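# Move fridge bottles upright onto cart tray, close fridge

## Task

Take each bottle still inside the refrigerator and stand it upright on the top tray of the cart; any bottle already on that tray must also be upright at the end; then close the refrigerator door completely. The task fails if a glass bottle drops from any real height, if the door is swung open or closed violently, or if the robot tips over or ends up leaning. Anything that stays in place only because the robot is holding it at the end does not count.

## Robot and tools

Robot: TidyBot++, a mobile base 0.54 m long, 0.50 m wide and 0.38 m tall on four driven casters. It carries one seven-joint arm with a two-finger gripper. The shoulder sits 0.12 m ahead of the base centre, 0.68 m off the floor. Cameras: base_camera, fixed on the base and looking forward, and wrist_camera, which looks along the hand.

Frames: the base frame has its origin on the floor below the base centre, with x forward, y to the left and z up. hand_pose is reported in this frame for the point between the finger pads. Its z axis runs out along the fingers and its y axis is the closing direction. The odometry frame is the base frame as it was when the scene began. base_odometry counts wheel rotation only, so slip shows up as travel and drift builds up over many moves. Heading is positive to the left, from -3.142 to 3.142. base_tilt is in degrees, with forward and right positive.

execute_actions: the argument "actions" is a list holding one action, or none (an empty list only returns state and images). An action may contain "base", "joints", "speeds", and motions in it start together. "base" holds exactly one key, and each is an offset from where the base last measured itself, not a pose: translate_m moves straight in metres, forward positive, -2 to 2; strafe_m moves sideways in metres, left positive, -2 to 2; rotate_rad turns in place in radians, counter-clockwise from above positive, -6.3 to 6.3. "joints" holds absolute targets keyed by name, in radians. joint_1_rad (any angle, positive is clockwise from above, opposite to rotate_rad), joint_2_rad shoulder -2.249 to 2.249, joint_3_rad any angle, joint_4_rad elbow -2.579 to 2.579, joint_5_rad any angle, joint_6_rad wrist -2.099 to 2.099, joint_7_rad any angle. gripper_pos runs from 0 (open, pad gap about 85 mm) to 1 (closed), and the gap is roughly 85 x (1 - gripper_pos) mm. Joints with any angle take the short way round, so make turns in steps under half a turn. "speeds" caps top speed for that action only: translate_m and strafe_m 0.05 to 0.5 m/s, rotate_rad 0.1 to 1.57 rad/s, with the top value as the default. A base move that would need more than 8.667 s at its top speed is refused. Unknown keys or values out of range make the whole call be rejected with no motion. "cameras" picks images: base_camera, wrist_camera or all; omitted or null gives all, [] gives none.

Arm geometry: with joint_1_rad = 0, joint_3_rad = 3.14 and joint_5_rad = 0 (close to the start), the arm moves in the vertical plane along base x. Segment lengths are 0.42 m upper arm, 0.31 m forearm and 0.31 m hand. The lean of each segment from vertical (forward positive) is joint_2_rad for the upper arm, joint_2_rad - joint_4_rad for the forearm and joint_2_rad - joint_4_rad - joint_6_rad for the hand. Add length x sin for forward reach and length x cos for height above the shoulder. With the hand pointing down, joint_7_rad = 1.57 opens the fingers toward left and right. A downward-pointing hand reaches at most about 0.94 m high, and only near the base. The arm starts folded with the hand down.

wait: seconds from 0 to 10; sends nothing new and returns state and images. zoom_image: camera plus region [x0, y0, x1, y1] in pixels of that camera's latest full image, at most 504 by 504. read_manual: licence texts only. finished_scene: pass the scene number to end it for good, once the task is met and stable.

Result lines: base_status and joint_status report how each motion ended. done means it arrived (for the base, only that the wheels turned the commanded amount, even with slip or blockage). off_target means it came to rest short and may still be pushing. contact_stop or time_out mean it let go of the target and holds where it is. "joint command not followed" with a "cause:" line means a self-collision check held back the arm targets, and joints may show not_followed and be retried later; the gripper still moves. on_its_own lists motion you did not command. motor_effort gives percent of maximum with the peak in brackets, and it is noisy. ARM HIT means the arm struck the base or itself hard. MOTOR HOT warns from 60 °C, and an OVER-TEMPERATURE FAULT at 75 °C lets the arm sink, with joints showing limit_stop_at_motor_heat, so resend those targets. A torque fault halts the arm for 10 s and skips the rest of the call. If a call reports a stop, the later calls in that reply do not run.

Practical notes: friction leaves joints a little off target. To correct, send last command + (wanted - read) for each joint. Never send a held load's joints to their read angles, because the arm will sag further. Gripper off_target at 1 means an object is held, and done means an empty grip. Closed fingertips reach about 20 mm past the hand point. Avoid driving while the arm is caught above about 0.8 m, and avoid pulling or pushing hard on a raised hand, since the robot can tip. A blocked base keeps shoving. Move the fridge door slowly, set glass bottles down gently and upright, and release them before finishing.

Each tool is called after ">>>" in YAML: its name, and indented under it one key for each argument.

## Session

>>> execute_actions:
  actions: []

Scene clock: 0.00 s.
base_odometry: x=+0.000 y=+0.000 heading=+0.000 (m, m, rad; odometry frame)
base_tilt: forward=+0.3 right=+0.3 (deg)
base_status: not commanded
joint_positions: joint_1_rad=-0.023 joint_2_rad=-0.341 joint_3_rad=+3.186 joint_4_rad=-2.526 joint_5_rad=+0.025 joint_6_rad=-0.842 joint_7_rad=+1.611 gripper_pos=+0.000
joint_status: not commanded
motor_effort: joint_1_rad=-1 joint_2_rad=-3 joint_3_rad=+0 joint_4_rad=+17 joint_5_rad=-1 joint_6_rad=+3 joint_7_rad=+1 (%)
hand_pose: x=+0.2716 y=-0.0059 z=+0.5882 quat_wxyz=(+0.004, +0.998, +0.018, +0.058) (m; base frame)
pictures: base_camera, wrist_camera
Images, in order (width x height): base_camera 644x364, wrist_camera 644x476.

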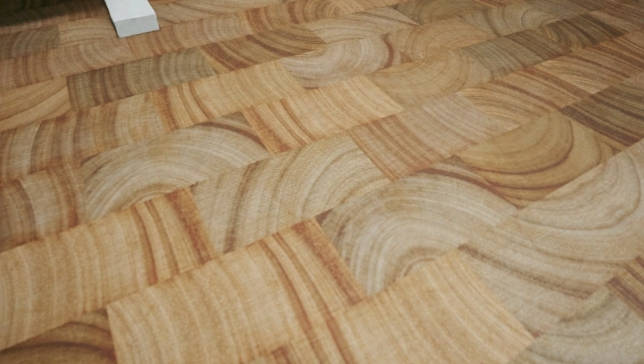

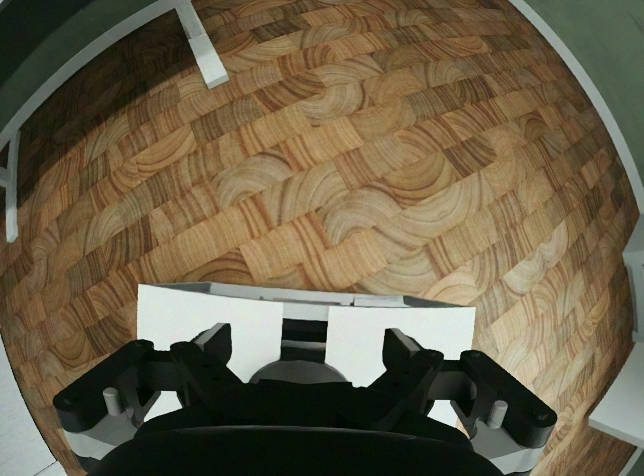

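>>> execute_actions:
  actions:
    - {"joints":{"joint_6_rad":0.45,"joint_1_rad":-0.6}}
  cameras: ["wrist_camera"]

>>> execute_actions:
  actions:
    - {"joints":{"joint_1_rad":1.6}}
  cameras: ["wrist_camera"]

>>> execute_actions:
  actions:
    - {"joints":{"joint_1_rad":3.6}}
  cameras: ["wrist_camera"]

Scene clock: 6.73 s.
base_odometry: x=+0.000 y=+0.000 heading=+0.000 (m, m, rad; odometry frame)
base_tilt: forward=+0.3 right=+0.3 (deg)
base_status: not commanded
joint_positions: joint_1_rad=-0.591 joint_2_rad=-0.341 joint_3_rad=+3.186 joint_4_rad=-2.526 joint_5_rad=+0.025 joint_6_rad=+0.411 joint_7_rad=+1.611 gripper_pos=+0.000
joint_status: all done
motor_effort: joint_1_rad=-1(0) joint_2_rad=-7(8) joint_3_rad=+0(0) joint_4_rad=+19(19) joint_5_rad=+0(1) joint_6_rad=+9(8) joint_7_rad=+0(1) (%)
hand_pose: x=+0.4776 y=+0.2218 z=+0.8349 quat_wxyz=(-0.161, +0.739, +0.232, +0.611) (m; base frame)
pictures: wrist_camera
Images, in order (width x height): wrist_camera 644x476.

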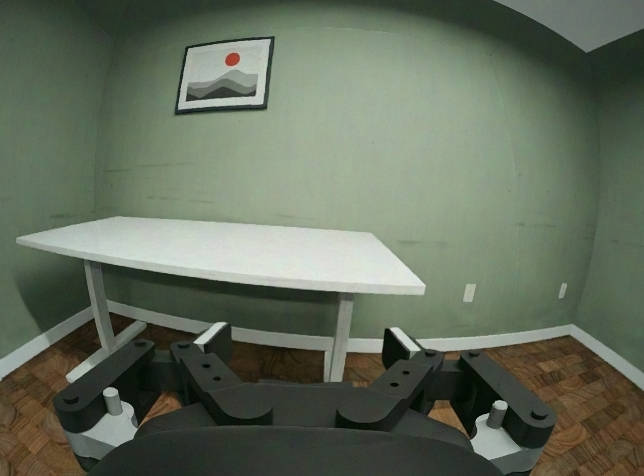

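Scene clock: 10.00 s.
base_odometry: x=+0.000 y=+0.000 heading=+0.000 (m, m, rad; odometry frame)
base_tilt: forward=+0.3 right=+0.3 (deg)
base_status: not commanded
joint_positions: joint_1_rad=+1.590 joint_2_rad=-0.341 joint_3_rad=+3.186 joint_4_rad=-2.526 joint_5_rad=+0.025 joint_6_rad=+0.411 joint_7_rad=+1.611 gripper_pos=+0.000
joint_status: all done
motor_effort: joint_1_rad=+0(0) joint_2_rad=-7(8) joint_3_rad=+0(0) joint_4_rad=+19(19) joint_5_rad=-1(1) joint_6_rad=+10(9) joint_7_rad=+0(0) (%)
hand_pose: x=+0.0953 y=-0.4210 z=+0.8349 quat_wxyz=(+0.467, +0.547, -0.549, +0.426) (m; base frame)
pictures: wrist_camera
Images, in order (width x height): wrist_camera 644x476.

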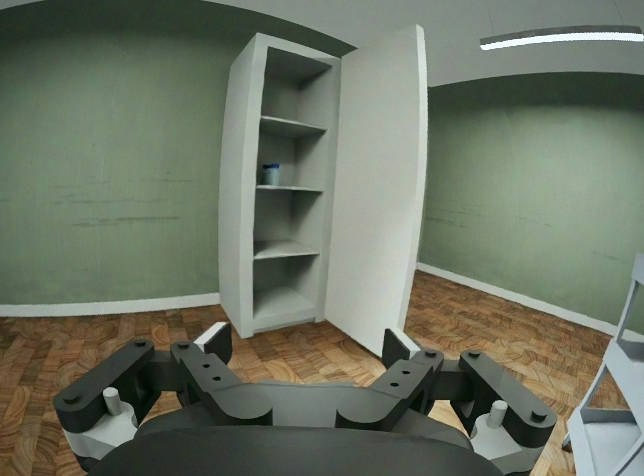

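Scene clock: 13.10 s.
base_odometry: x=+0.000 y=+0.000 heading=+0.000 (m, m, rad; odometry frame)
base_tilt: forward=+0.3 right=+0.3 (deg)
base_status: not commanded
joint_positions: joint_1_rad=+3.590 joint_2_rad=-0.341 joint_3_rad=+3.186 joint_4_rad=-2.526 joint_5_rad=+0.025 joint_6_rad=+0.411 joint_7_rad=+1.611 gripper_pos=+0.000
joint_status: all done
motor_effort: joint_1_rad=+0(1) joint_2_rad=-7(7) joint_3_rad=+0(0) joint_4_rad=+19(19) joint_5_rad=+0(1) joint_6_rad=+9(9) joint_7_rad=+1(0) (%)
hand_pose: x=-0.2540 y=+0.1967 z=+0.8349 quat_wxyz=(+0.611, -0.166, -0.757, -0.163) (m; base frame)
pictures: wrist_camera
Images, in order (width x height): wrist_camera 644x476.

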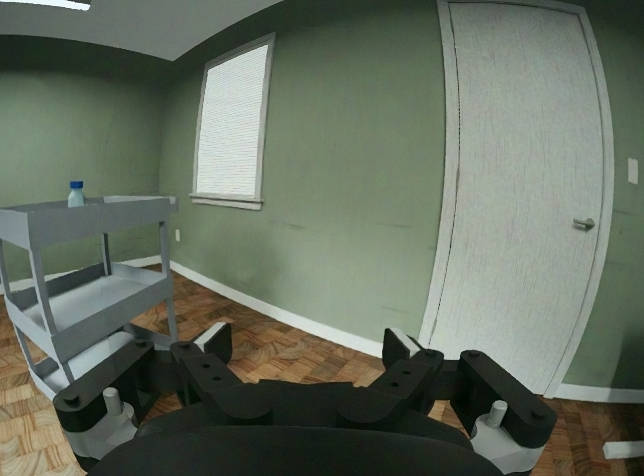

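>>> execute_actions:
  actions:
    - {"base":{"rotate_rad":-1.12},"joints":{"joint_1_rad":1.2}}
  cameras: []

>>> execute_actions:
  actions:
    - {"joints":{"joint_1_rad":0.6,"joint_6_rad":0.6}}

Scene clock: 27.10 s.
base_odometry: x=+0.000 y=+0.000 heading=-1.119 (m, m, rad; odometry frame)
base_tilt: forward=+0.3 right=+0.3 (deg)
base_status: done
joint_positions: joint_1_rad=+1.210 joint_2_rad=-0.341 joint_3_rad=+3.186 joint_4_rad=-2.526 joint_5_rad=+0.025 joint_6_rad=+0.411 joint_7_rad=+1.611 gripper_pos=+0.000
joint_status: all done
motor_effort: joint_1_rad=+0(1) joint_2_rad=-7(8) joint_3_rad=+0(1) joint_4_rad=+19(19) joint_5_rad=+0(2) joint_6_rad=+10(9) joint_7_rad=+1(0) (%)
hand_pose: x=+0.2534 y=-0.3996 z=+0.8349 quat_wxyz=(+0.379, +0.641, -0.435, +0.506) (m; base frame)
pictures: none
No camera images: the call's "cameras" was empty. Leave "cameras" out to get every camera's image.

Scene clock: 28.93 s.
base_odometry: x=+0.000 y=+0.000 heading=-1.119 (m, m, rad; odometry frame)
base_tilt: forward=+0.3 right=+0.3 (deg)
base_status: not commanded
joint_positions: joint_1_rad=+0.610 joint_2_rad=-0.341 joint_3_rad=+3.186 joint_4_rad=-2.526 joint_5_rad=+0.025 joint_6_rad=+0.554 joint_7_rad=+1.611 gripper_pos=+0.000
joint_status: all done
motor_effort: joint_1_rad=+0(1) joint_2_rad=-7(7) joint_3_rad=+0(0) joint_4_rad=+19(19) joint_5_rad=-1(1) joint_6_rad=+9(8) joint_7_rad=+1(1) (%)
hand_pose: x=+0.4604 y=-0.2571 z=+0.8790 quat_wxyz=(+0.230, +0.696, -0.212, +0.646) (m; base frame)
pictures: base_camera, wrist_camera
Images, in order (width x height): base_camera 644x364, wrist_camera 644x476.

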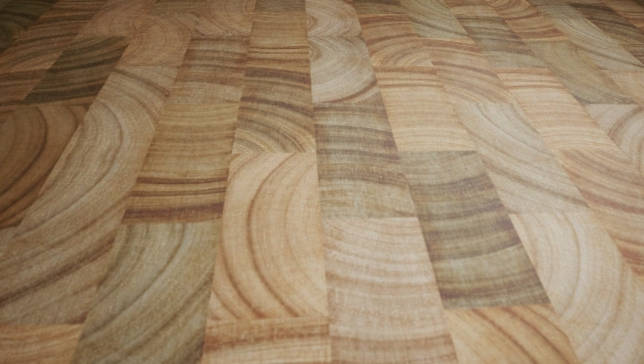

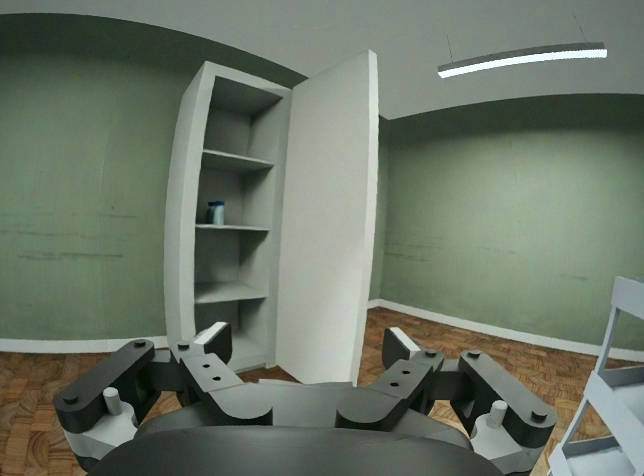

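>>> execute_actions:
  actions:
    - {"base":{"strafe_m":-0.5},"joints":{"joint_1_rad":0}}
  cameras: ["wrist_camera"]

>>> execute_actions:
  actions:
    - {"base":{"strafe_m":-0.4}}

Scene clock: 35.63 s.
base_odometry: x=-0.450 y=-0.218 heading=-1.120 (m, m, rad; odometry frame)
base_tilt: forward=+0.3 right=+0.3 (deg)
base_status: done
joint_positions: joint_1_rad=+0.011 joint_2_rad=-0.341 joint_3_rad=+3.187 joint_4_rad=-2.526 joint_5_rad=+0.025 joint_6_rad=+0.555 joint_7_rad=+1.611 gripper_pos=+0.000
joint_status: all done
motor_effort: joint_1_rad=+0(1) joint_2_rad=-7(9) joint_3_rad=+0(1) joint_4_rad=+19(19) joint_5_rad=+0(2) joint_6_rad=+10(10) joint_7_rad=+0(1) (%)
hand_pose: x=+0.5460 y=-0.0203 z=+0.8791 quat_wxyz=(+0.029, +0.728, +0.002, +0.685) (m; base frame)
pictures: wrist_camera
Images, in order (width x height): wrist_camera 644x476.

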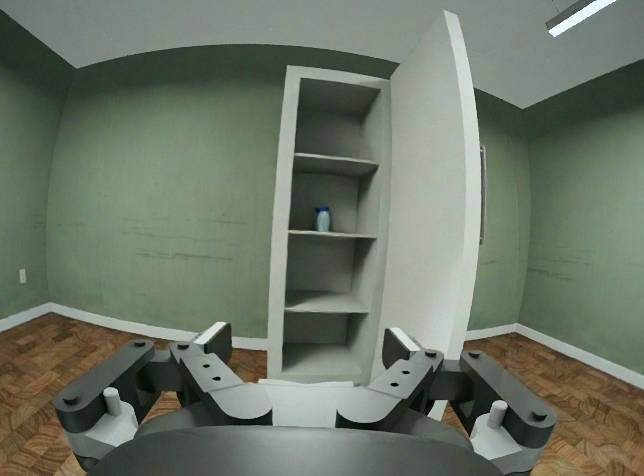

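Scene clock: 37.80 s.
base_odometry: x=-0.810 y=-0.392 heading=-1.121 (m, m, rad; odometry frame)
base_tilt: forward=+0.3 right=+0.4 (deg)
base_status: done
joint_positions: joint_1_rad=+0.008 joint_2_rad=-0.342 joint_3_rad=+3.187 joint_4_rad=-2.526 joint_5_rad=+0.025 joint_6_rad=+0.556 joint_7_rad=+1.611 gripper_pos=+0.000
joint_status: not commanded
motor_effort: joint_1_rad=+0(2) joint_2_rad=-7(12) joint_3_rad=+0(5) joint_4_rad=+19(19) joint_5_rad=-1(3) joint_6_rad=+9(10) joint_7_rad=+0(0) (%)
hand_pose: x=+0.5460 y=-0.0192 z=+0.8797 quat_wxyz=(+0.028, +0.727, +0.003, +0.686) (m; base frame)
pictures: base_camera, wrist_camera
Images, in order (width x height): base_camera 644x364, wrist_camera 644x476.

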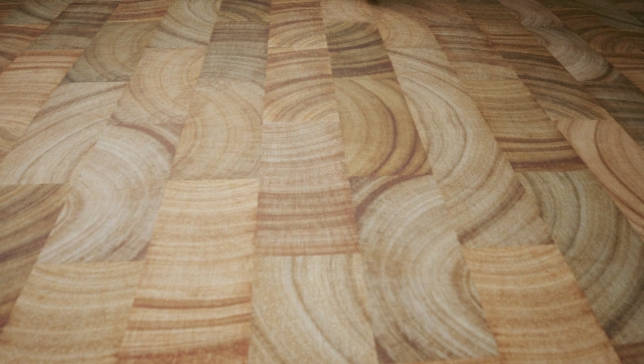

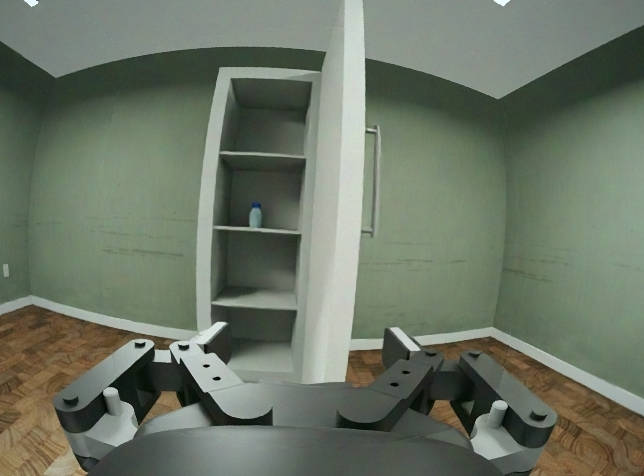

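>>> execute_actions:
  actions:
    - {"base":{"strafe_m":0.45},"joints":{"joint_2_rad":-0.1,"joint_4_rad":-1.9,"joint_6_rad":0.23,"joint_3_rad":3.14,"joint_5_rad":0,"joint_7_rad":1.57}}
  cameras: []

>>> execute_actions:
  actions:
    - {"base":{"translate_m":0.4}}

Scene clock: 46.40 s.
base_odometry: x=-0.405 y=-0.196 heading=-1.121 (m, m, rad; odometry frame)
base_tilt: forward=+0.3 right=+0.3 (deg)
base_status: done
joint_positions: joint_1_rad=+0.002 joint_2_rad=-0.120 joint_3_rad=+3.144 joint_4_rad=-1.913 joint_5_rad=+0.025 joint_6_rad=+0.276 joint_7_rad=+1.599 gripper_pos=+0.000
joint_status: all done
motor_effort: joint_1_rad=+0(1) joint_2_rad=-18(19) joint_3_rad=+0(2) joint_4_rad=+21(22) joint_5_rad=-1(1) joint_6_rad=+9(11) joint_7_rad=+1(1) (%)
hand_pose: x=+0.6862 y=+0.0005 z=+1.0468 quat_wxyz=(+0.018, +0.688, +0.019, +0.726) (m; base frame)
pictures: none
No camera images: the call's "cameras" was empty. Leave "cameras" out to get every camera's image.

Scene clock: 48.57 s.
base_odometry: x=-0.231 y=-0.556 heading=-1.121 (m, m, rad; odometry frame)
base_tilt: forward=+0.3 right=+0.3 (deg)
base_status: done
joint_positions: joint_1_rad=+0.002 joint_2_rad=-0.105 joint_3_rad=+3.144 joint_4_rad=-1.911 joint_5_rad=+0.025 joint_6_rad=+0.273 joint_7_rad=+1.599 gripper_pos=+0.000
joint_status: not commanded
motor_effort: joint_1_rad=+0(1) joint_2_rad=-19(22) joint_3_rad=+0(1) joint_4_rad=+21(23) joint_5_rad=-1(1) joint_6_rad=+9(9) joint_7_rad=+2(1) (%)
hand_pose: x=+0.6918 y=+0.0005 z=+1.0389 quat_wxyz=(+0.018, +0.693, +0.019, +0.720) (m; base frame)
pictures: base_camera, wrist_camera
Images, in order (width x height): base_camera 644x364, wrist_camera 644x476.

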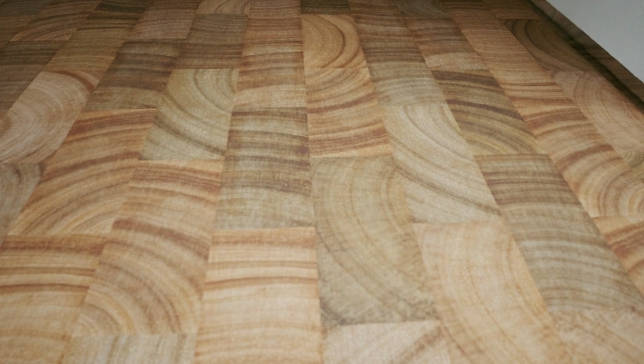

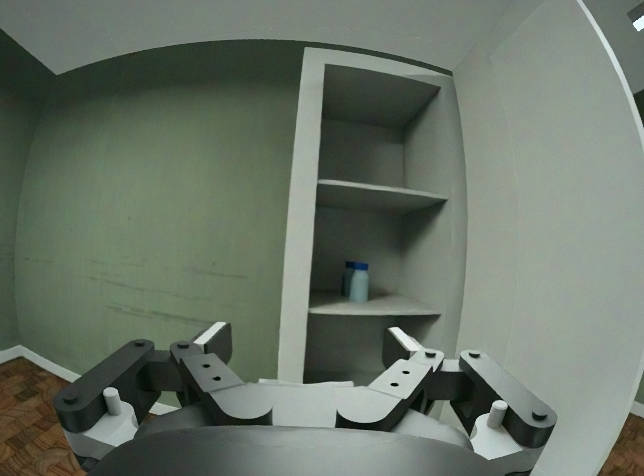

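>>> execute_actions:
  actions:
    - {"base":{"strafe_m":-0.22},"joints":{"joint_2_rad":0.2,"joint_4_rad":-2.1,"joint_6_rad":0.72}}

Scene clock: 60.40 s.
base_odometry: x=-0.429 y=-0.652 heading=-1.120 (m, m, rad; odometry frame)
base_tilt: forward=+0.3 right=+0.4 (deg)
base_status: done
joint_positions: joint_1_rad=+0.005 joint_2_rad=+0.199 joint_3_rad=+3.144 joint_4_rad=-2.092 joint_5_rad=+0.025 joint_6_rad=+0.675 joint_7_rad=+1.599 gripper_pos=+0.000
joint_status: all done
motor_effort: joint_1_rad=+0(3) joint_2_rad=-27(29) joint_3_rad=+0(3) joint_4_rad=+18(21) joint_5_rad=+0(0) joint_6_rad=+9(9) joint_7_rad=+0(0) (%)
hand_pose: x=+0.7495 y=+0.0015 z=+0.8728 quat_wxyz=(+0.014, +0.723, +0.020, +0.691) (m; base frame)
pictures: base_camera, wrist_camera
Images, in order (width x height): base_camera 644x364, wrist_camera 644x476.

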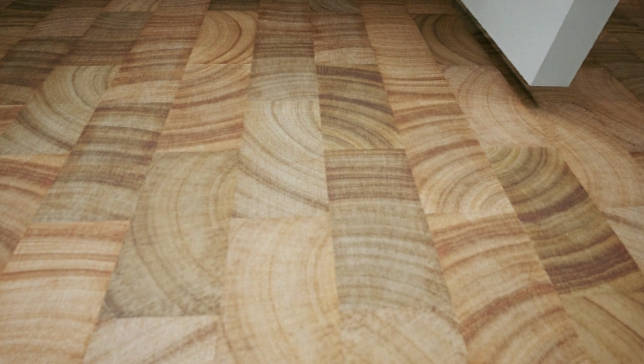

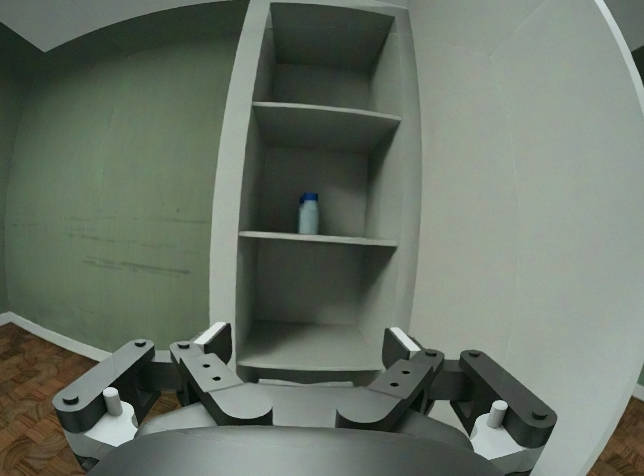

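>>> execute_actions:
  actions:
    - {"base":{"translate_m":0.4},"joints":{"joint_2_rad":0.3,"joint_4_rad":-1.6,"joint_6_rad":0.3,"joint_5_rad":-0.04}}

Scene clock: 86.53 s.
base_odometry: x=-0.255 y=-1.012 heading=-1.121 (m, m, rad; odometry frame)
base_tilt: forward=+0.3 right=+0.3 (deg)
base_status: done
joint_positions: joint_1_rad=+0.005 joint_2_rad=+0.292 joint_3_rad=+3.144 joint_4_rad=-1.613 joint_5_rad=-0.011 joint_6_rad=+0.344 joint_7_rad=+1.599 gripper_pos=+0.000
joint_status: all done
motor_effort: joint_1_rad=+0(0) joint_2_rad=-34(37) joint_3_rad=+0(1) joint_4_rad=+21(21) joint_5_rad=-1(1) joint_6_rad=+9(10) joint_7_rad=+0(1) (%)
hand_pose: x=+0.8485 y=-0.0050 z=+0.9840 quat_wxyz=(+0.011, +0.704, +0.003, +0.710) (m; base frame)
pictures: base_camera, wrist_camera
Images, in order (width x height): base_camera 644x364, wrist_camera 644x476.

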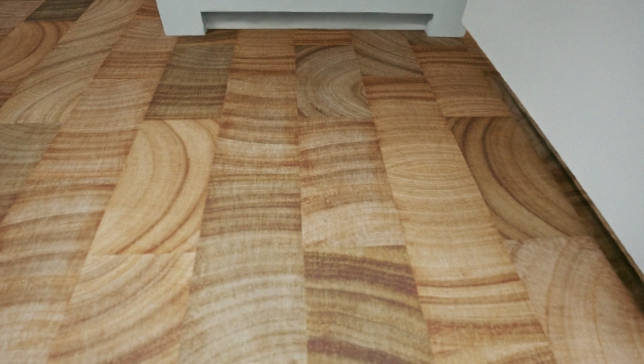

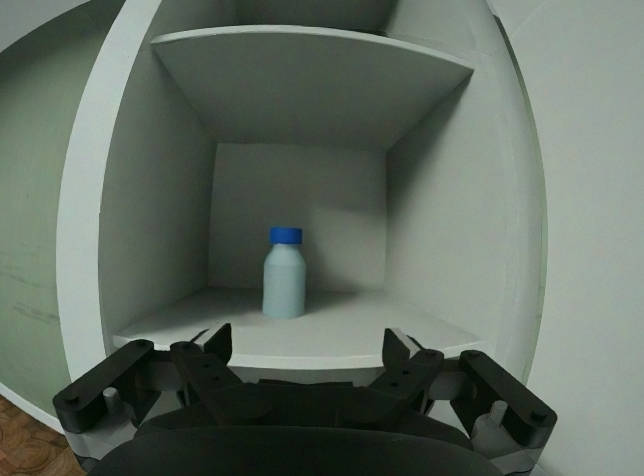

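>>> execute_actions:
  actions:
    - {"base":{"strafe_m":0.035},"joints":{"joint_4_rad":-1.69,"joint_6_rad":0.38}}
  cameras: []

>>> execute_actions:
  actions:
    - {"base":{"translate_m":0.18},"speeds":{"translate_m":0.15}}

Scene clock: 94.73 s.
base_odometry: x=-0.223 y=-0.997 heading=-1.121 (m, m, rad; odometry frame)
base_tilt: forward=+0.4 right=+0.3 (deg)
base_status: done
joint_positions: joint_1_rad=-0.003 joint_2_rad=+0.294 joint_3_rad=+3.140 joint_4_rad=-1.685 joint_5_rad=-0.012 joint_6_rad=+0.344 joint_7_rad=+1.599 gripper_pos=+0.000
joint_status: all done
motor_effort: joint_1_rad=+0(3) joint_2_rad=-33(36) joint_3_rad=+0(3) joint_4_rad=+20(22) joint_5_rad=-1(1) joint_6_rad=+9(9) joint_7_rad=+1(1) (%)
hand_pose: x=+0.8401 y=+0.0033 z=+0.9399 quat_wxyz=(+0.006, +0.729, +0.006, +0.684) (m; base frame)
pictures: none
No camera images: the call's "cameras" was empty. Leave "cameras" out to get every camera's image.

Scene clock: 96.60 s.
base_odometry: x=-0.145 y=-1.159 heading=-1.121 (m, m, rad; odometry frame)
base_tilt: forward=+0.3 right=+0.3 (deg)
base_status: done
joint_positions: joint_1_rad=-0.003 joint_2_rad=+0.295 joint_3_rad=+3.140 joint_4_rad=-1.685 joint_5_rad=-0.012 joint_6_rad=+0.344 joint_7_rad=+1.599 gripper_pos=+0.000
joint_status: not commanded
motor_effort: joint_1_rad=+0(1) joint_2_rad=-33(36) joint_3_rad=+0(1) joint_4_rad=+20(22) joint_5_rad=-1(1) joint_6_rad=+9(10) joint_7_rad=+0(1) (%)
hand_pose: x=+0.8402 y=+0.0033 z=+0.9393 quat_wxyz=(+0.006, +0.730, +0.006, +0.684) (m; base frame)
pictures: base_camera, wrist_camera
Images, in order (width x height): base_camera 644x364, wrist_camera 644x476.

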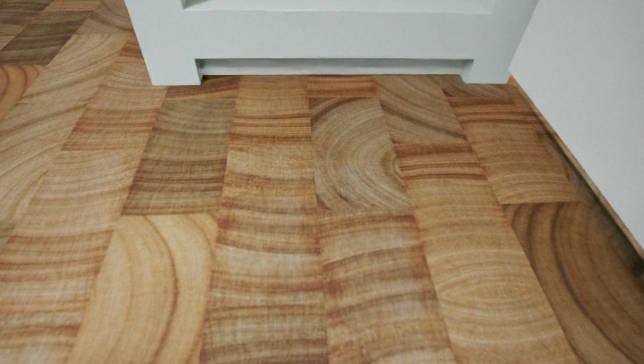

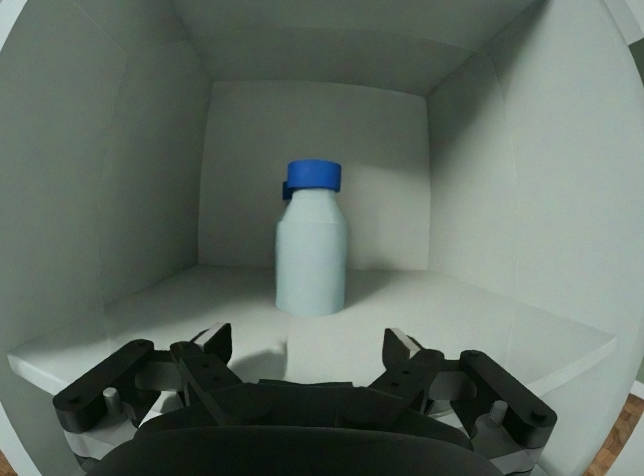

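>>> execute_actions:
  actions:
    - {"base":{"translate_m":0.11},"speeds":{"translate_m":0.08},"joints":{"joint_6_rad":0.34,"joint_4_rad":-1.66}}
  cameras: ["wrist_camera"]

Scene clock: 102.57 s.
base_odometry: x=-0.097 y=-1.258 heading=-1.120 (m, m, rad; odometry frame)
base_tilt: forward=+0.3 right=+0.4 (deg)
base_status: done
joint_positions: joint_1_rad=-0.003 joint_2_rad=+0.290 joint_3_rad=+3.140 joint_4_rad=-1.664 joint_5_rad=-0.012 joint_6_rad=+0.344 joint_7_rad=+1.599 gripper_pos=+0.000
joint_status: all done
motor_effort: joint_1_rad=-1(2) joint_2_rad=-34(36) joint_3_rad=-1(2) joint_4_rad=+21(27) joint_5_rad=-1(1) joint_6_rad=+9(12) joint_7_rad=+1(1) (%)
hand_pose: x=+0.8420 y=+0.0033 z=+0.9551 quat_wxyz=(+0.006, +0.721, +0.006, +0.693) (m; base frame)
pictures: wrist_camera
Images, in order (width x height): wrist_camera 644x476.

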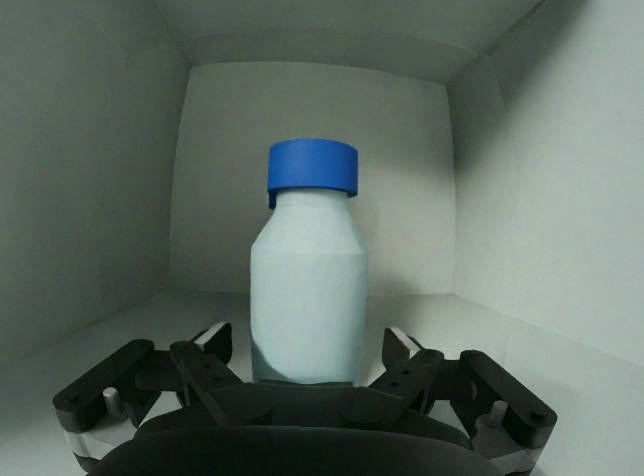

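>>> execute_actions:
  actions:
    - {"base":{"translate_m":0.025},"speeds":{"translate_m":0.05}}
  cameras: []

>>> execute_actions:
  actions:
    - {"joints":{"gripper_pos":1}}
  cameras: []

>>> execute_actions:
  actions:
    - {"joints":{"joint_2_rad":0.22,"joint_6_rad":0.3}}
  cameras: ["wrist_camera"]

Scene clock: 107.77 s.
base_odometry: x=-0.086 y=-1.281 heading=-1.120 (m, m, rad; odometry frame)
base_tilt: forward=+0.4 right=+0.3 (deg)
base_status: done
joint_positions: joint_1_rad=-0.003 joint_2_rad=+0.290 joint_3_rad=+3.140 joint_4_rad=-1.663 joint_5_rad=-0.012 joint_6_rad=+0.344 joint_7_rad=+1.599 gripper_pos=+0.000
joint_status: not commanded
motor_effort: joint_1_rad=+0(2) joint_2_rad=-33(36) joint_3_rad=-1(1) joint_4_rad=+21(21) joint_5_rad=-1(1) joint_6_rad=+9(10) joint_7_rad=+1(1) (%)
hand_pose: x=+0.8421 y=+0.0033 z=+0.9552 quat_wxyz=(+0.006, +0.721, +0.006, +0.693) (m; base frame)
pictures: none
No camera images: the call's "cameras" was empty. Leave "cameras" out to get every camera's image.

Scene clock: 108.87 s.
base_odometry: x=-0.086 y=-1.281 heading=-1.120 (m, m, rad; odometry frame)
base_tilt: forward=+0.3 right=+0.3 (deg)
base_status: not commanded
joint_positions: joint_1_rad=-0.003 joint_2_rad=+0.290 joint_3_rad=+3.140 joint_4_rad=-1.663 joint_5_rad=-0.012 joint_6_rad=+0.344 joint_7_rad=+1.598 gripper_pos=+0.244
joint_status: gripper_pos off_target (ended at +0.244, target +1.000)
motor_effort: joint_1_rad=+0(1) joint_2_rad=-32(33) joint_3_rad=+0(1) joint_4_rad=+21(22) joint_5_rad=-1(1) joint_6_rad=+9(10) joint_7_rad=+0(1) (%)
hand_pose: x=+0.8421 y=+0.0033 z=+0.9552 quat_wxyz=(+0.005, +0.721, +0.006, +0.693) (m; base frame)
pictures: none
No camera images: the call's "cameras" was empty. Leave "cameras" out to get every camera's image.

Scene clock: 109.77 s.
base_odometry: x=-0.086 y=-1.281 heading=-1.120 (m, m, rad; odometry frame)
base_tilt: forward=+0.3 right=+0.4 (deg)
base_status: not commanded
joint_positions: joint_1_rad=-0.003 joint_2_rad=+0.271 joint_3_rad=+3.140 joint_4_rad=-1.672 joint_5_rad=-0.012 joint_6_rad=+0.318 joint_7_rad=+1.598 gripper_pos=+0.244
joint_status: joint_2_rad off_target (ended at +0.271, target +0.220); the others done
motor_effort: joint_1_rad=+0(0) joint_2_rad=-38(39) joint_3_rad=+0(0) joint_4_rad=+25(25) joint_5_rad=+0(1) joint_6_rad=+13(13) joint_7_rad=+1(1) (%)
hand_pose: x=+0.8353 y=+0.0033 z=+0.9562 quat_wxyz=(+0.005, +0.726, +0.006, +0.688) (m; base frame)
pictures: wrist_camera
Images, in order (width x height): wrist_camera 644x476.

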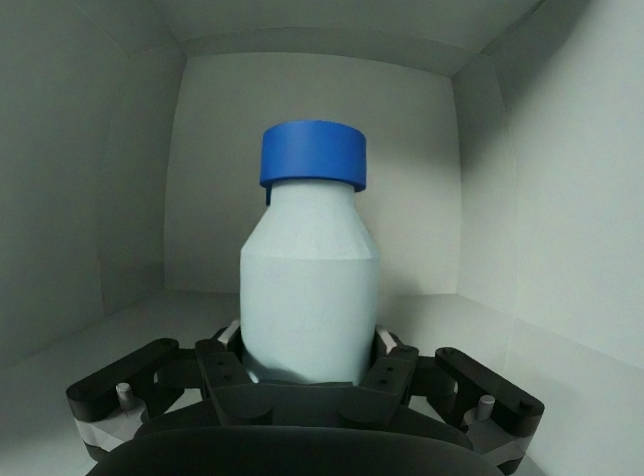

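>>> execute_actions:
  actions:
    - {"joints":{"joint_2_rad":0.16,"joint_4_rad":-1.6,"joint_6_rad":0.25}}
  cameras: []

>>> execute_actions:
  actions:
    - {"base":{"translate_m":-0.7},"speeds":{"translate_m":0.3}}
  cameras: []

>>> execute_actions:
  actions:
    - {"base":{"strafe_m":0.5},"joints":{"joint_2_rad":-0.3,"joint_4_rad":-1.6,"joint_6_rad":-0.3}}
  cameras: []

>>> execute_actions:
  actions:
    - {"base":{"translate_m":-0.5},"joints":{"joint_1_rad":1.2}}
  cameras: ["wrist_camera"]

Scene clock: 117.50 s.
base_odometry: x=-0.086 y=-1.281 heading=-1.120 (m, m, rad; odometry frame)
base_tilt: forward=+0.3 right=+0.3 (deg)
base_status: not commanded
joint_positions: joint_1_rad=-0.003 joint_2_rad=+0.200 joint_3_rad=+3.140 joint_4_rad=-1.634 joint_5_rad=-0.012 joint_6_rad=+0.264 joint_7_rad=+1.598 gripper_pos=+0.244
joint_status: joint_2_rad off_target (ended at +0.200, target +0.160); the others done
motor_effort: joint_1_rad=+0(0) joint_2_rad=-36(41) joint_3_rad=-1(1) joint_4_rad=+26(28) joint_5_rad=-1(1) joint_6_rad=+13(15) joint_7_rad=+1(1) (%)
hand_pose: x=+0.8173 y=+0.0035 z=+1.0131 quat_wxyz=(+0.005, +0.707, +0.006, +0.708) (m; base frame)
pictures: none
No camera images: the call's "cameras" was empty. Leave "cameras" out to get every camera's image.

Scene clock: 120.87 s.
base_odometry: x=-0.391 y=-0.651 heading=-1.120 (m, m, rad; odometry frame)
base_tilt: forward=+0.3 right=+0.3 (deg)
base_status: done
joint_positions: joint_1_rad=-0.002 joint_2_rad=+0.195 joint_3_rad=+3.140 joint_4_rad=-1.633 joint_5_rad=-0.013 joint_6_rad=+0.263 joint_7_rad=+1.598 gripper_pos=+0.244
joint_status: not commanded
motor_effort: joint_1_rad=+0(4) joint_2_rad=-36(40) joint_3_rad=+0(4) joint_4_rad=+26(27) joint_5_rad=-1(0) joint_6_rad=+14(14) joint_7_rad=+1(1) (%)
hand_pose: x=+0.8158 y=+0.0025 z=+1.0164 quat_wxyz=(+0.005, +0.705, +0.005, +0.709) (m; base frame)
pictures: none
No camera images: the call's "cameras" was empty. Leave "cameras" out to get every camera's image.

Scene clock: 123.27 s.
base_odometry: x=+0.059 y=-0.432 heading=-1.120 (m, m, rad; odometry frame)
base_tilt: forward=+0.3 right=+0.3 (deg)
base_status: done
joint_positions: joint_1_rad=+0.000 joint_2_rad=-0.280 joint_3_rad=+3.135 joint_4_rad=-1.631 joint_5_rad=-0.013 joint_6_rad=-0.284 joint_7_rad=+1.598 gripper_pos=+0.244
joint_status: all done
motor_effort: joint_1_rad=+0(4) joint_2_rad=-16(39) joint_3_rad=+1(4) joint_4_rad=+26(27) joint_5_rad=-1(1) joint_6_rad=+14(14) joint_7_rad=+1(0) (%)
hand_pose: x=+0.6199 y=+0.0070 z=+1.1348 quat_wxyz=(+0.002, +0.729, +0.010, +0.684) (m; base frame)
pictures: none
No camera images: the call's "cameras" was empty. Leave "cameras" out to get every camera's image.

Scene clock: 125.73 s.
base_odometry: x=-0.159 y=+0.018 heading=-1.120 (m, m, rad; odometry frame)
base_tilt: forward=+0.3 right=+0.3 (deg)
base_status: done
joint_positions: joint_1_rad=+1.193 joint_2_rad=-0.281 joint_3_rad=+3.144 joint_4_rad=-1.631 joint_5_rad=-0.013 joint_6_rad=-0.287 joint_7_rad=+1.598 gripper_pos=+0.244
joint_status: all done
motor_effort: joint_1_rad=+0(2) joint_2_rad=-16(22) joint_3_rad=+0(3) joint_4_rad=+26(28) joint_5_rad=+0(2) joint_6_rad=+14(15) joint_7_rad=+1(1) (%)
hand_pose: x=+0.3046 y=-0.4651 z=+1.1343 quat_wxyz=(+0.387, +0.607, -0.405, +0.563) (m; base frame)
pictures: wrist_camera
Images, in order (width x height): wrist_camera 644x476.

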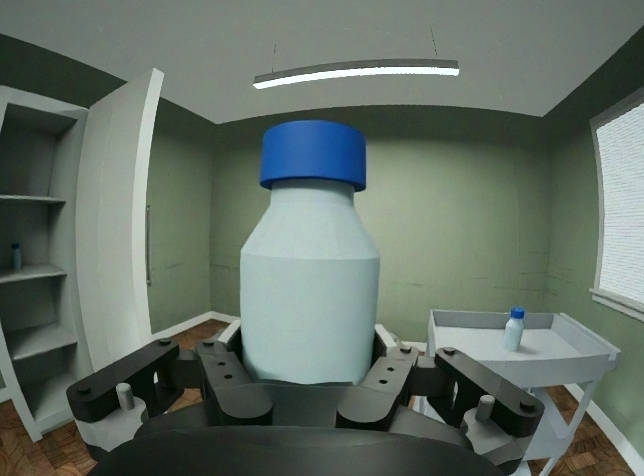

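>>> execute_actions:
  actions:
    - {"base":{"rotate_rad":-1.571},"joints":{"joint_1_rad":0.5}}

Scene clock: 131.13 s.
base_odometry: x=-0.159 y=+0.018 heading=-2.690 (m, m, rad; odometry frame)
base_tilt: forward=+0.3 right=+0.4 (deg)
base_status: done
joint_positions: joint_1_rad=+0.510 joint_2_rad=-0.280 joint_3_rad=+3.142 joint_4_rad=-1.631 joint_5_rad=-0.013 joint_6_rad=-0.287 joint_7_rad=+1.598 gripper_pos=+0.244
joint_status: all done
motor_effort: joint_1_rad=-1(2) joint_2_rad=-16(19) joint_3_rad=+0(3) joint_4_rad=+26(27) joint_5_rad=-1(2) joint_6_rad=+14(14) joint_7_rad=+0(1) (%)
hand_pose: x=+0.5572 y=-0.2426 z=+1.1340 quat_wxyz=(+0.176, +0.708, -0.178, +0.660) (m; base frame)
pictures: base_camera, wrist_camera
Images, in order (width x height): base_camera 644x364, wrist_camera 644x476.

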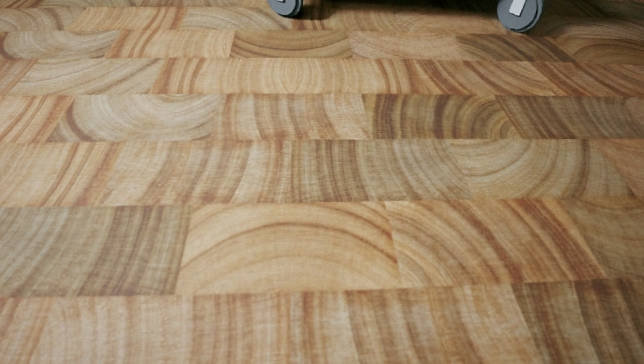

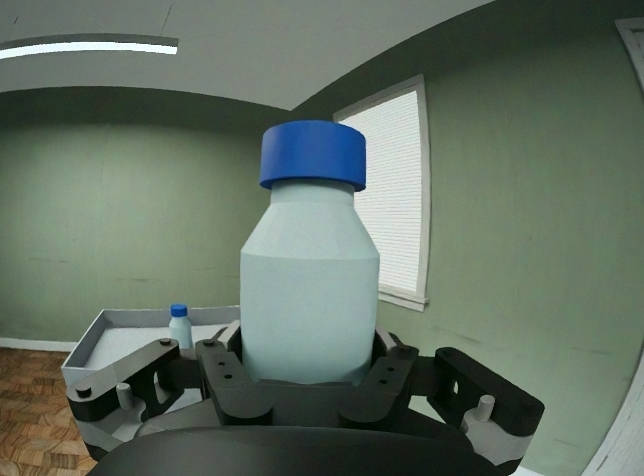

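>>> execute_actions:
  actions:
    - {"base":{"translate_m":0.25},"joints":{"joint_1_rad":0,"joint_2_rad":0.1,"joint_4_rad":-1.6,"joint_6_rad":0.13}}

Scene clock: 137.27 s.
base_odometry: x=-0.384 y=-0.091 heading=-2.691 (m, m, rad; odometry frame)
base_tilt: forward=+0.3 right=+0.4 (deg)
base_status: done
joint_positions: joint_1_rad=+0.002 joint_2_rad=+0.139 joint_3_rad=+3.140 joint_4_rad=-1.630 joint_5_rad=-0.013 joint_6_rad=+0.057 joint_7_rad=+1.598 gripper_pos=+0.244
joint_status: joint_6_rad off_target (ended at +0.057, target +0.130); the others done
motor_effort: joint_1_rad=+0(2) joint_2_rad=-34(39) joint_3_rad=-1(3) joint_4_rad=+26(29) joint_5_rad=-1(0) joint_6_rad=+13(14) joint_7_rad=+1(0) (%)
hand_pose: x=+0.7935 y=+0.0008 z=+0.9928 quat_wxyz=(+0.005, +0.755, +0.005, +0.655) (m; base frame)
pictures: base_camera, wrist_camera
Images, in order (width x height): base_camera 644x364, wrist_camera 644x476.

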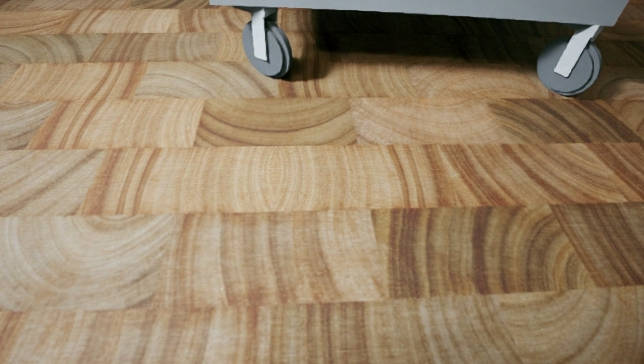

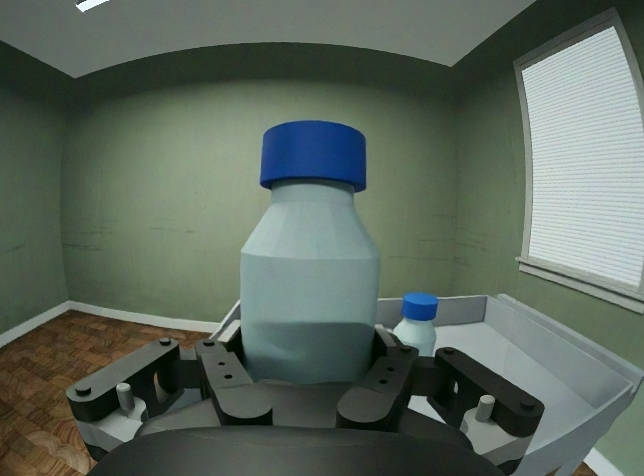

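>>> execute_actions:
  actions:
    - {"base":{"translate_m":0.22},"speeds":{"translate_m":0.2},"joints":{"joint_2_rad":0.1,"joint_4_rad":-1.65,"joint_6_rad":0.2}}

Scene clock: 147.57 s.
base_odometry: x=-0.582 y=-0.187 heading=-2.692 (m, m, rad; odometry frame)
base_tilt: forward=+0.3 right=+0.3 (deg)
base_status: done
joint_positions: joint_1_rad=+0.002 joint_2_rad=+0.134 joint_3_rad=+3.140 joint_4_rad=-1.667 joint_5_rad=-0.013 joint_6_rad=+0.128 joint_7_rad=+1.598 gripper_pos=+0.244
joint_status: joint_6_rad off_target (ended at +0.128, target +0.200); the others done
motor_effort: joint_1_rad=+0(2) joint_2_rad=-34(37) joint_3_rad=-1(2) joint_4_rad=+26(26) joint_5_rad=+0(1) joint_6_rad=+13(14) joint_7_rad=+1(1) (%)
hand_pose: x=+0.7910 y=+0.0005 z=+0.9948 quat_wxyz=(+0.006, +0.743, +0.005, +0.670) (m; base frame)
pictures: base_camera, wrist_camera
Images, in order (width x height): base_camera 644x364, wrist_camera 644x476.

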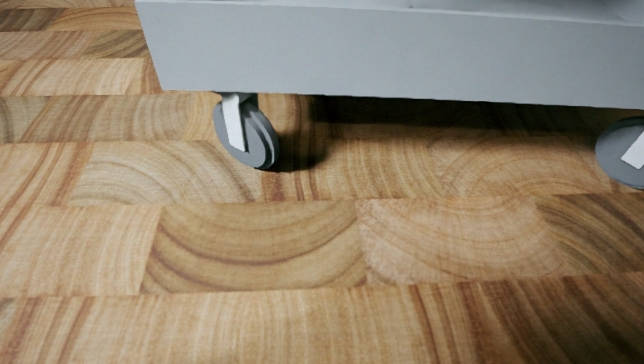

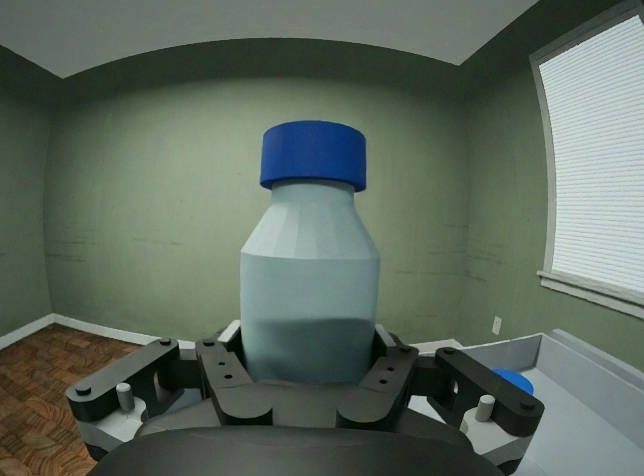

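>>> execute_actions:
  actions:
    - {"base":{"translate_m":0.09},"speeds":{"translate_m":0.1},"joints":{"joint_2_rad":0.06,"joint_4_rad":-1.85,"joint_6_rad":0.33}}

Scene clock: 153.87 s.
base_odometry: x=-0.663 y=-0.226 heading=-2.693 (m, m, rad; odometry frame)
base_tilt: forward=+0.3 right=+0.3 (deg)
base_status: done
joint_positions: joint_1_rad=+0.002 joint_2_rad=+0.109 joint_3_rad=+3.140 joint_4_rad=-1.869 joint_5_rad=-0.013 joint_6_rad=+0.256 joint_7_rad=+1.598 gripper_pos=+0.244
joint_status: joint_2_rad off_target (ended at +0.109, target +0.060); joint_6_rad off_target (ended at +0.256, target +0.330); the others done
motor_effort: joint_1_rad=+0(2) joint_2_rad=-32(34) joint_3_rad=+0(2) joint_4_rad=+25(27) joint_5_rad=-1(1) joint_6_rad=+14(14) joint_7_rad=+1(1) (%)
hand_pose: x=+0.7612 y=+0.0000 z=+0.9284 quat_wxyz=(+0.006, +0.759, +0.004, +0.651) (m; base frame)
pictures: base_camera, wrist_camera
Images, in order (width x height): base_camera 644x364, wrist_camera 644x476.

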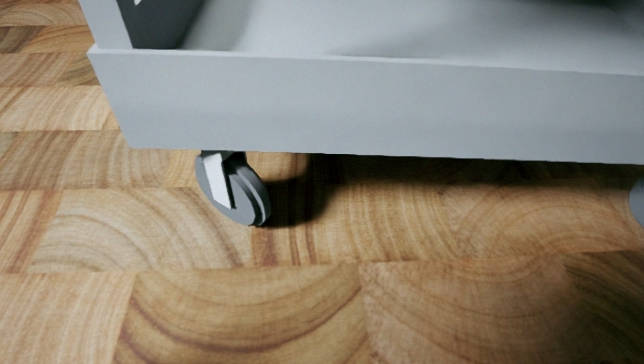

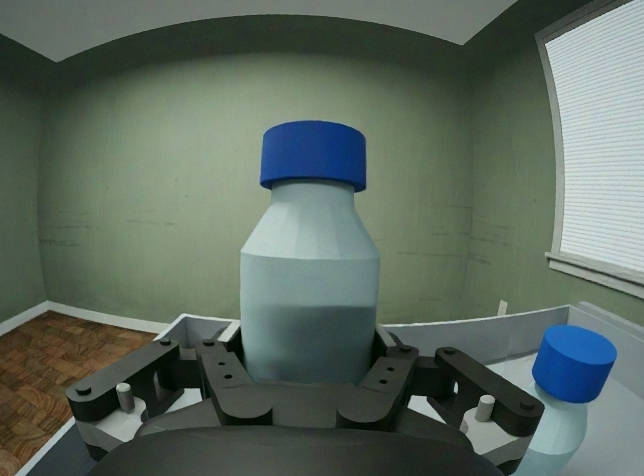

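>>> execute_actions:
  actions:
    - {"base":{"translate_m":0.10},"speeds":{"translate_m":0.1},"joints":{"joint_2_rad":0.05,"joint_4_rad":-2.03,"joint_6_rad":0.42}}
  cameras: ["wrist_camera"]

>>> execute_actions:
  actions:
    - {"joints":{"joint_4_rad":-2.13,"joint_6_rad":0.5}}
  cameras: ["wrist_camera"]

Scene clock: 162.40 s.
base_odometry: x=-0.753 y=-0.269 heading=-2.693 (m, m, rad; odometry frame)
base_tilt: forward=+0.3 right=+0.3 (deg)
base_status: done
joint_positions: joint_1_rad=+0.002 joint_2_rad=+0.094 joint_3_rad=+3.140 joint_4_rad=-2.050 joint_5_rad=-0.013 joint_6_rad=+0.347 joint_7_rad=+1.598 gripper_pos=+0.244
joint_status: joint_2_rad off_target (ended at +0.094, target +0.050); joint_6_rad off_target (ended at +0.347, target +0.420); the others done
motor_effort: joint_1_rad=+0(1) joint_2_rad=-29(32) joint_3_rad=+0(2) joint_4_rad=+24(26) joint_5_rad=-1(1) joint_6_rad=+13(14) joint_7_rad=+1(1) (%)
hand_pose: x=+0.7260 y=-0.0003 z=+0.8605 quat_wxyz=(+0.007, +0.782, +0.004, +0.623) (m; base frame)
pictures: wrist_camera
Images, in order (width x height): wrist_camera 644x476.

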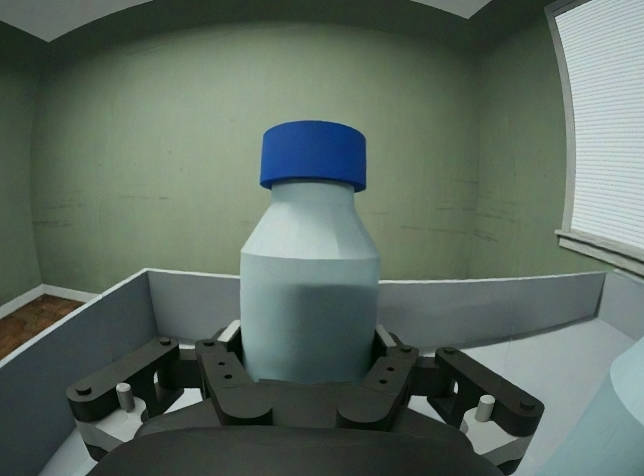

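Scene clock: 163.33 s.
base_odometry: x=-0.753 y=-0.269 heading=-2.693 (m, m, rad; odometry frame)
base_tilt: forward=+0.2 right=+0.3 (deg)
base_status: not commanded
joint_positions: joint_1_rad=+0.002 joint_2_rad=+0.092 joint_3_rad=+3.140 joint_4_rad=-2.141 joint_5_rad=-0.013 joint_6_rad=+0.432 joint_7_rad=+1.598 gripper_pos=+0.244
joint_status: joint_6_rad off_target (ended at +0.432, target +0.500); the others done
motor_effort: joint_1_rad=+0(0) joint_2_rad=-28(29) joint_3_rad=+0(0) joint_4_rad=+23(25) joint_5_rad=-1(0) joint_6_rad=+13(14) joint_7_rad=+2(1) (%)
hand_pose: x=+0.7087 y=-0.0006 z=+0.8363 quat_wxyz=(+0.007, +0.784, +0.004, +0.621) (m; base frame)
pictures: wrist_camera
Images, in order (width x height): wrist_camera 644x476.

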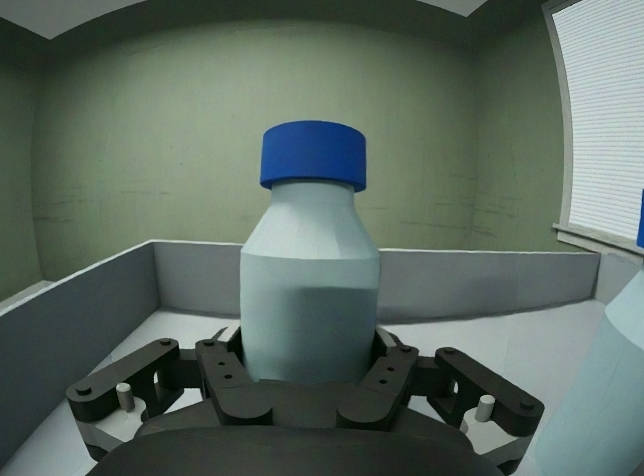

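>>> execute_actions:
  actions:
    - {"joints":{"joint_6_rad":0.33}}
  cameras: ["wrist_camera"]

Scene clock: 168.83 s.
base_odometry: x=-0.753 y=-0.269 heading=-2.693 (m, m, rad; odometry frame)
base_tilt: forward=+0.3 right=+0.3 (deg)
base_status: not commanded
joint_positions: joint_1_rad=+0.002 joint_2_rad=+0.074 joint_3_rad=+3.140 joint_4_rad=-2.128 joint_5_rad=-0.013 joint_6_rad=+0.368 joint_7_rad=+1.598 gripper_pos=+0.244
joint_status: all done
motor_effort: joint_1_rad=-1(1) joint_2_rad=-24(28) joint_3_rad=+0(1) joint_4_rad=+19(23) joint_5_rad=-1(0) joint_6_rad=+10(12) joint_7_rad=+0(0) (%)
hand_pose: x=+0.7044 y=-0.0003 z=+0.8351 quat_wxyz=(+0.007, +0.794, +0.005, +0.608) (m; base frame)
pictures: wrist_camera
Images, in order (width x height): wrist_camera 644x476.

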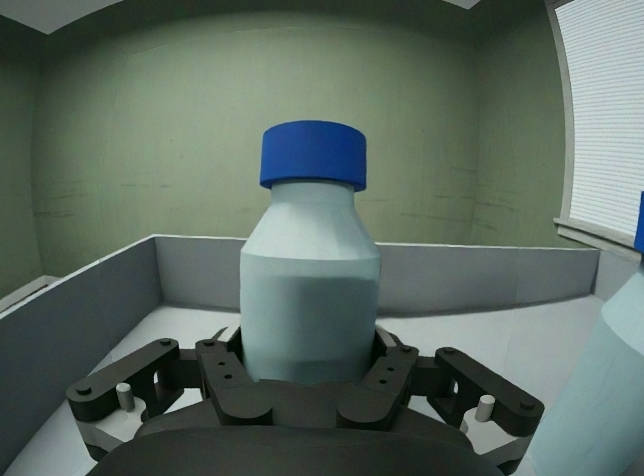

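>>> execute_actions:
  actions:
    - {"joints":{"gripper_pos":0.22,"joint_2_rad":0.075}}
  cameras: ["wrist_camera"]

>>> execute_actions:
  actions:
    - {"joints":{"gripper_pos":0}}
  cameras: ["wrist_camera"]

Scene clock: 174.50 s.
base_odometry: x=-0.753 y=-0.269 heading=-2.693 (m, m, rad; odometry frame)
base_tilt: forward=+0.3 right=+0.3 (deg)
base_status: not commanded
joint_positions: joint_1_rad=+0.002 joint_2_rad=+0.074 joint_3_rad=+3.140 joint_4_rad=-2.128 joint_5_rad=-0.013 joint_6_rad=+0.367 joint_7_rad=+1.598 gripper_pos=+0.219
joint_status: all done
motor_effort: joint_1_rad=+0(1) joint_2_rad=-24(26) joint_3_rad=+0(1) joint_4_rad=+20(20) joint_5_rad=+0(1) joint_6_rad=+10(11) joint_7_rad=+1(1) (%)
hand_pose: x=+0.7044 y=-0.0003 z=+0.8349 quat_wxyz=(+0.007, +0.794, +0.005, +0.608) (m; base frame)
pictures: wrist_camera
Images, in order (width x height): wrist_camera 644x476.

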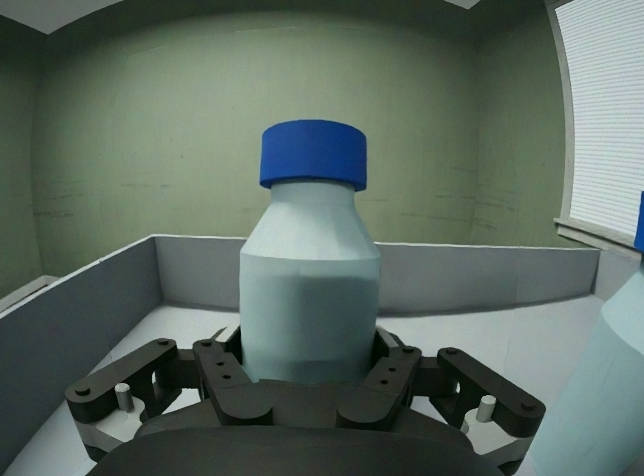

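Scene clock: 175.13 s.
base_odometry: x=-0.753 y=-0.269 heading=-2.693 (m, m, rad; odometry frame)
base_tilt: forward=+0.3 right=+0.3 (deg)
base_status: not commanded
joint_positions: joint_1_rad=+0.002 joint_2_rad=+0.074 joint_3_rad=+3.140 joint_4_rad=-2.128 joint_5_rad=-0.013 joint_6_rad=+0.367 joint_7_rad=+1.598 gripper_pos=+0.000
joint_status: all done
motor_effort: joint_1_rad=-1(0) joint_2_rad=-22(26) joint_3_rad=+0(0) joint_4_rad=+19(20) joint_5_rad=+0(0) joint_6_rad=+9(10) joint_7_rad=+1(1) (%)
hand_pose: x=+0.7043 y=-0.0003 z=+0.8349 quat_wxyz=(+0.007, +0.794, +0.005, +0.608) (m; base frame)
pictures: wrist_camera
Images, in order (width x height): wrist_camera 644x476.

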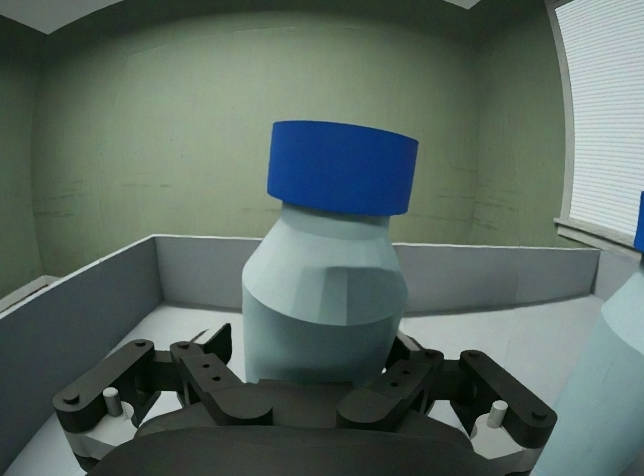

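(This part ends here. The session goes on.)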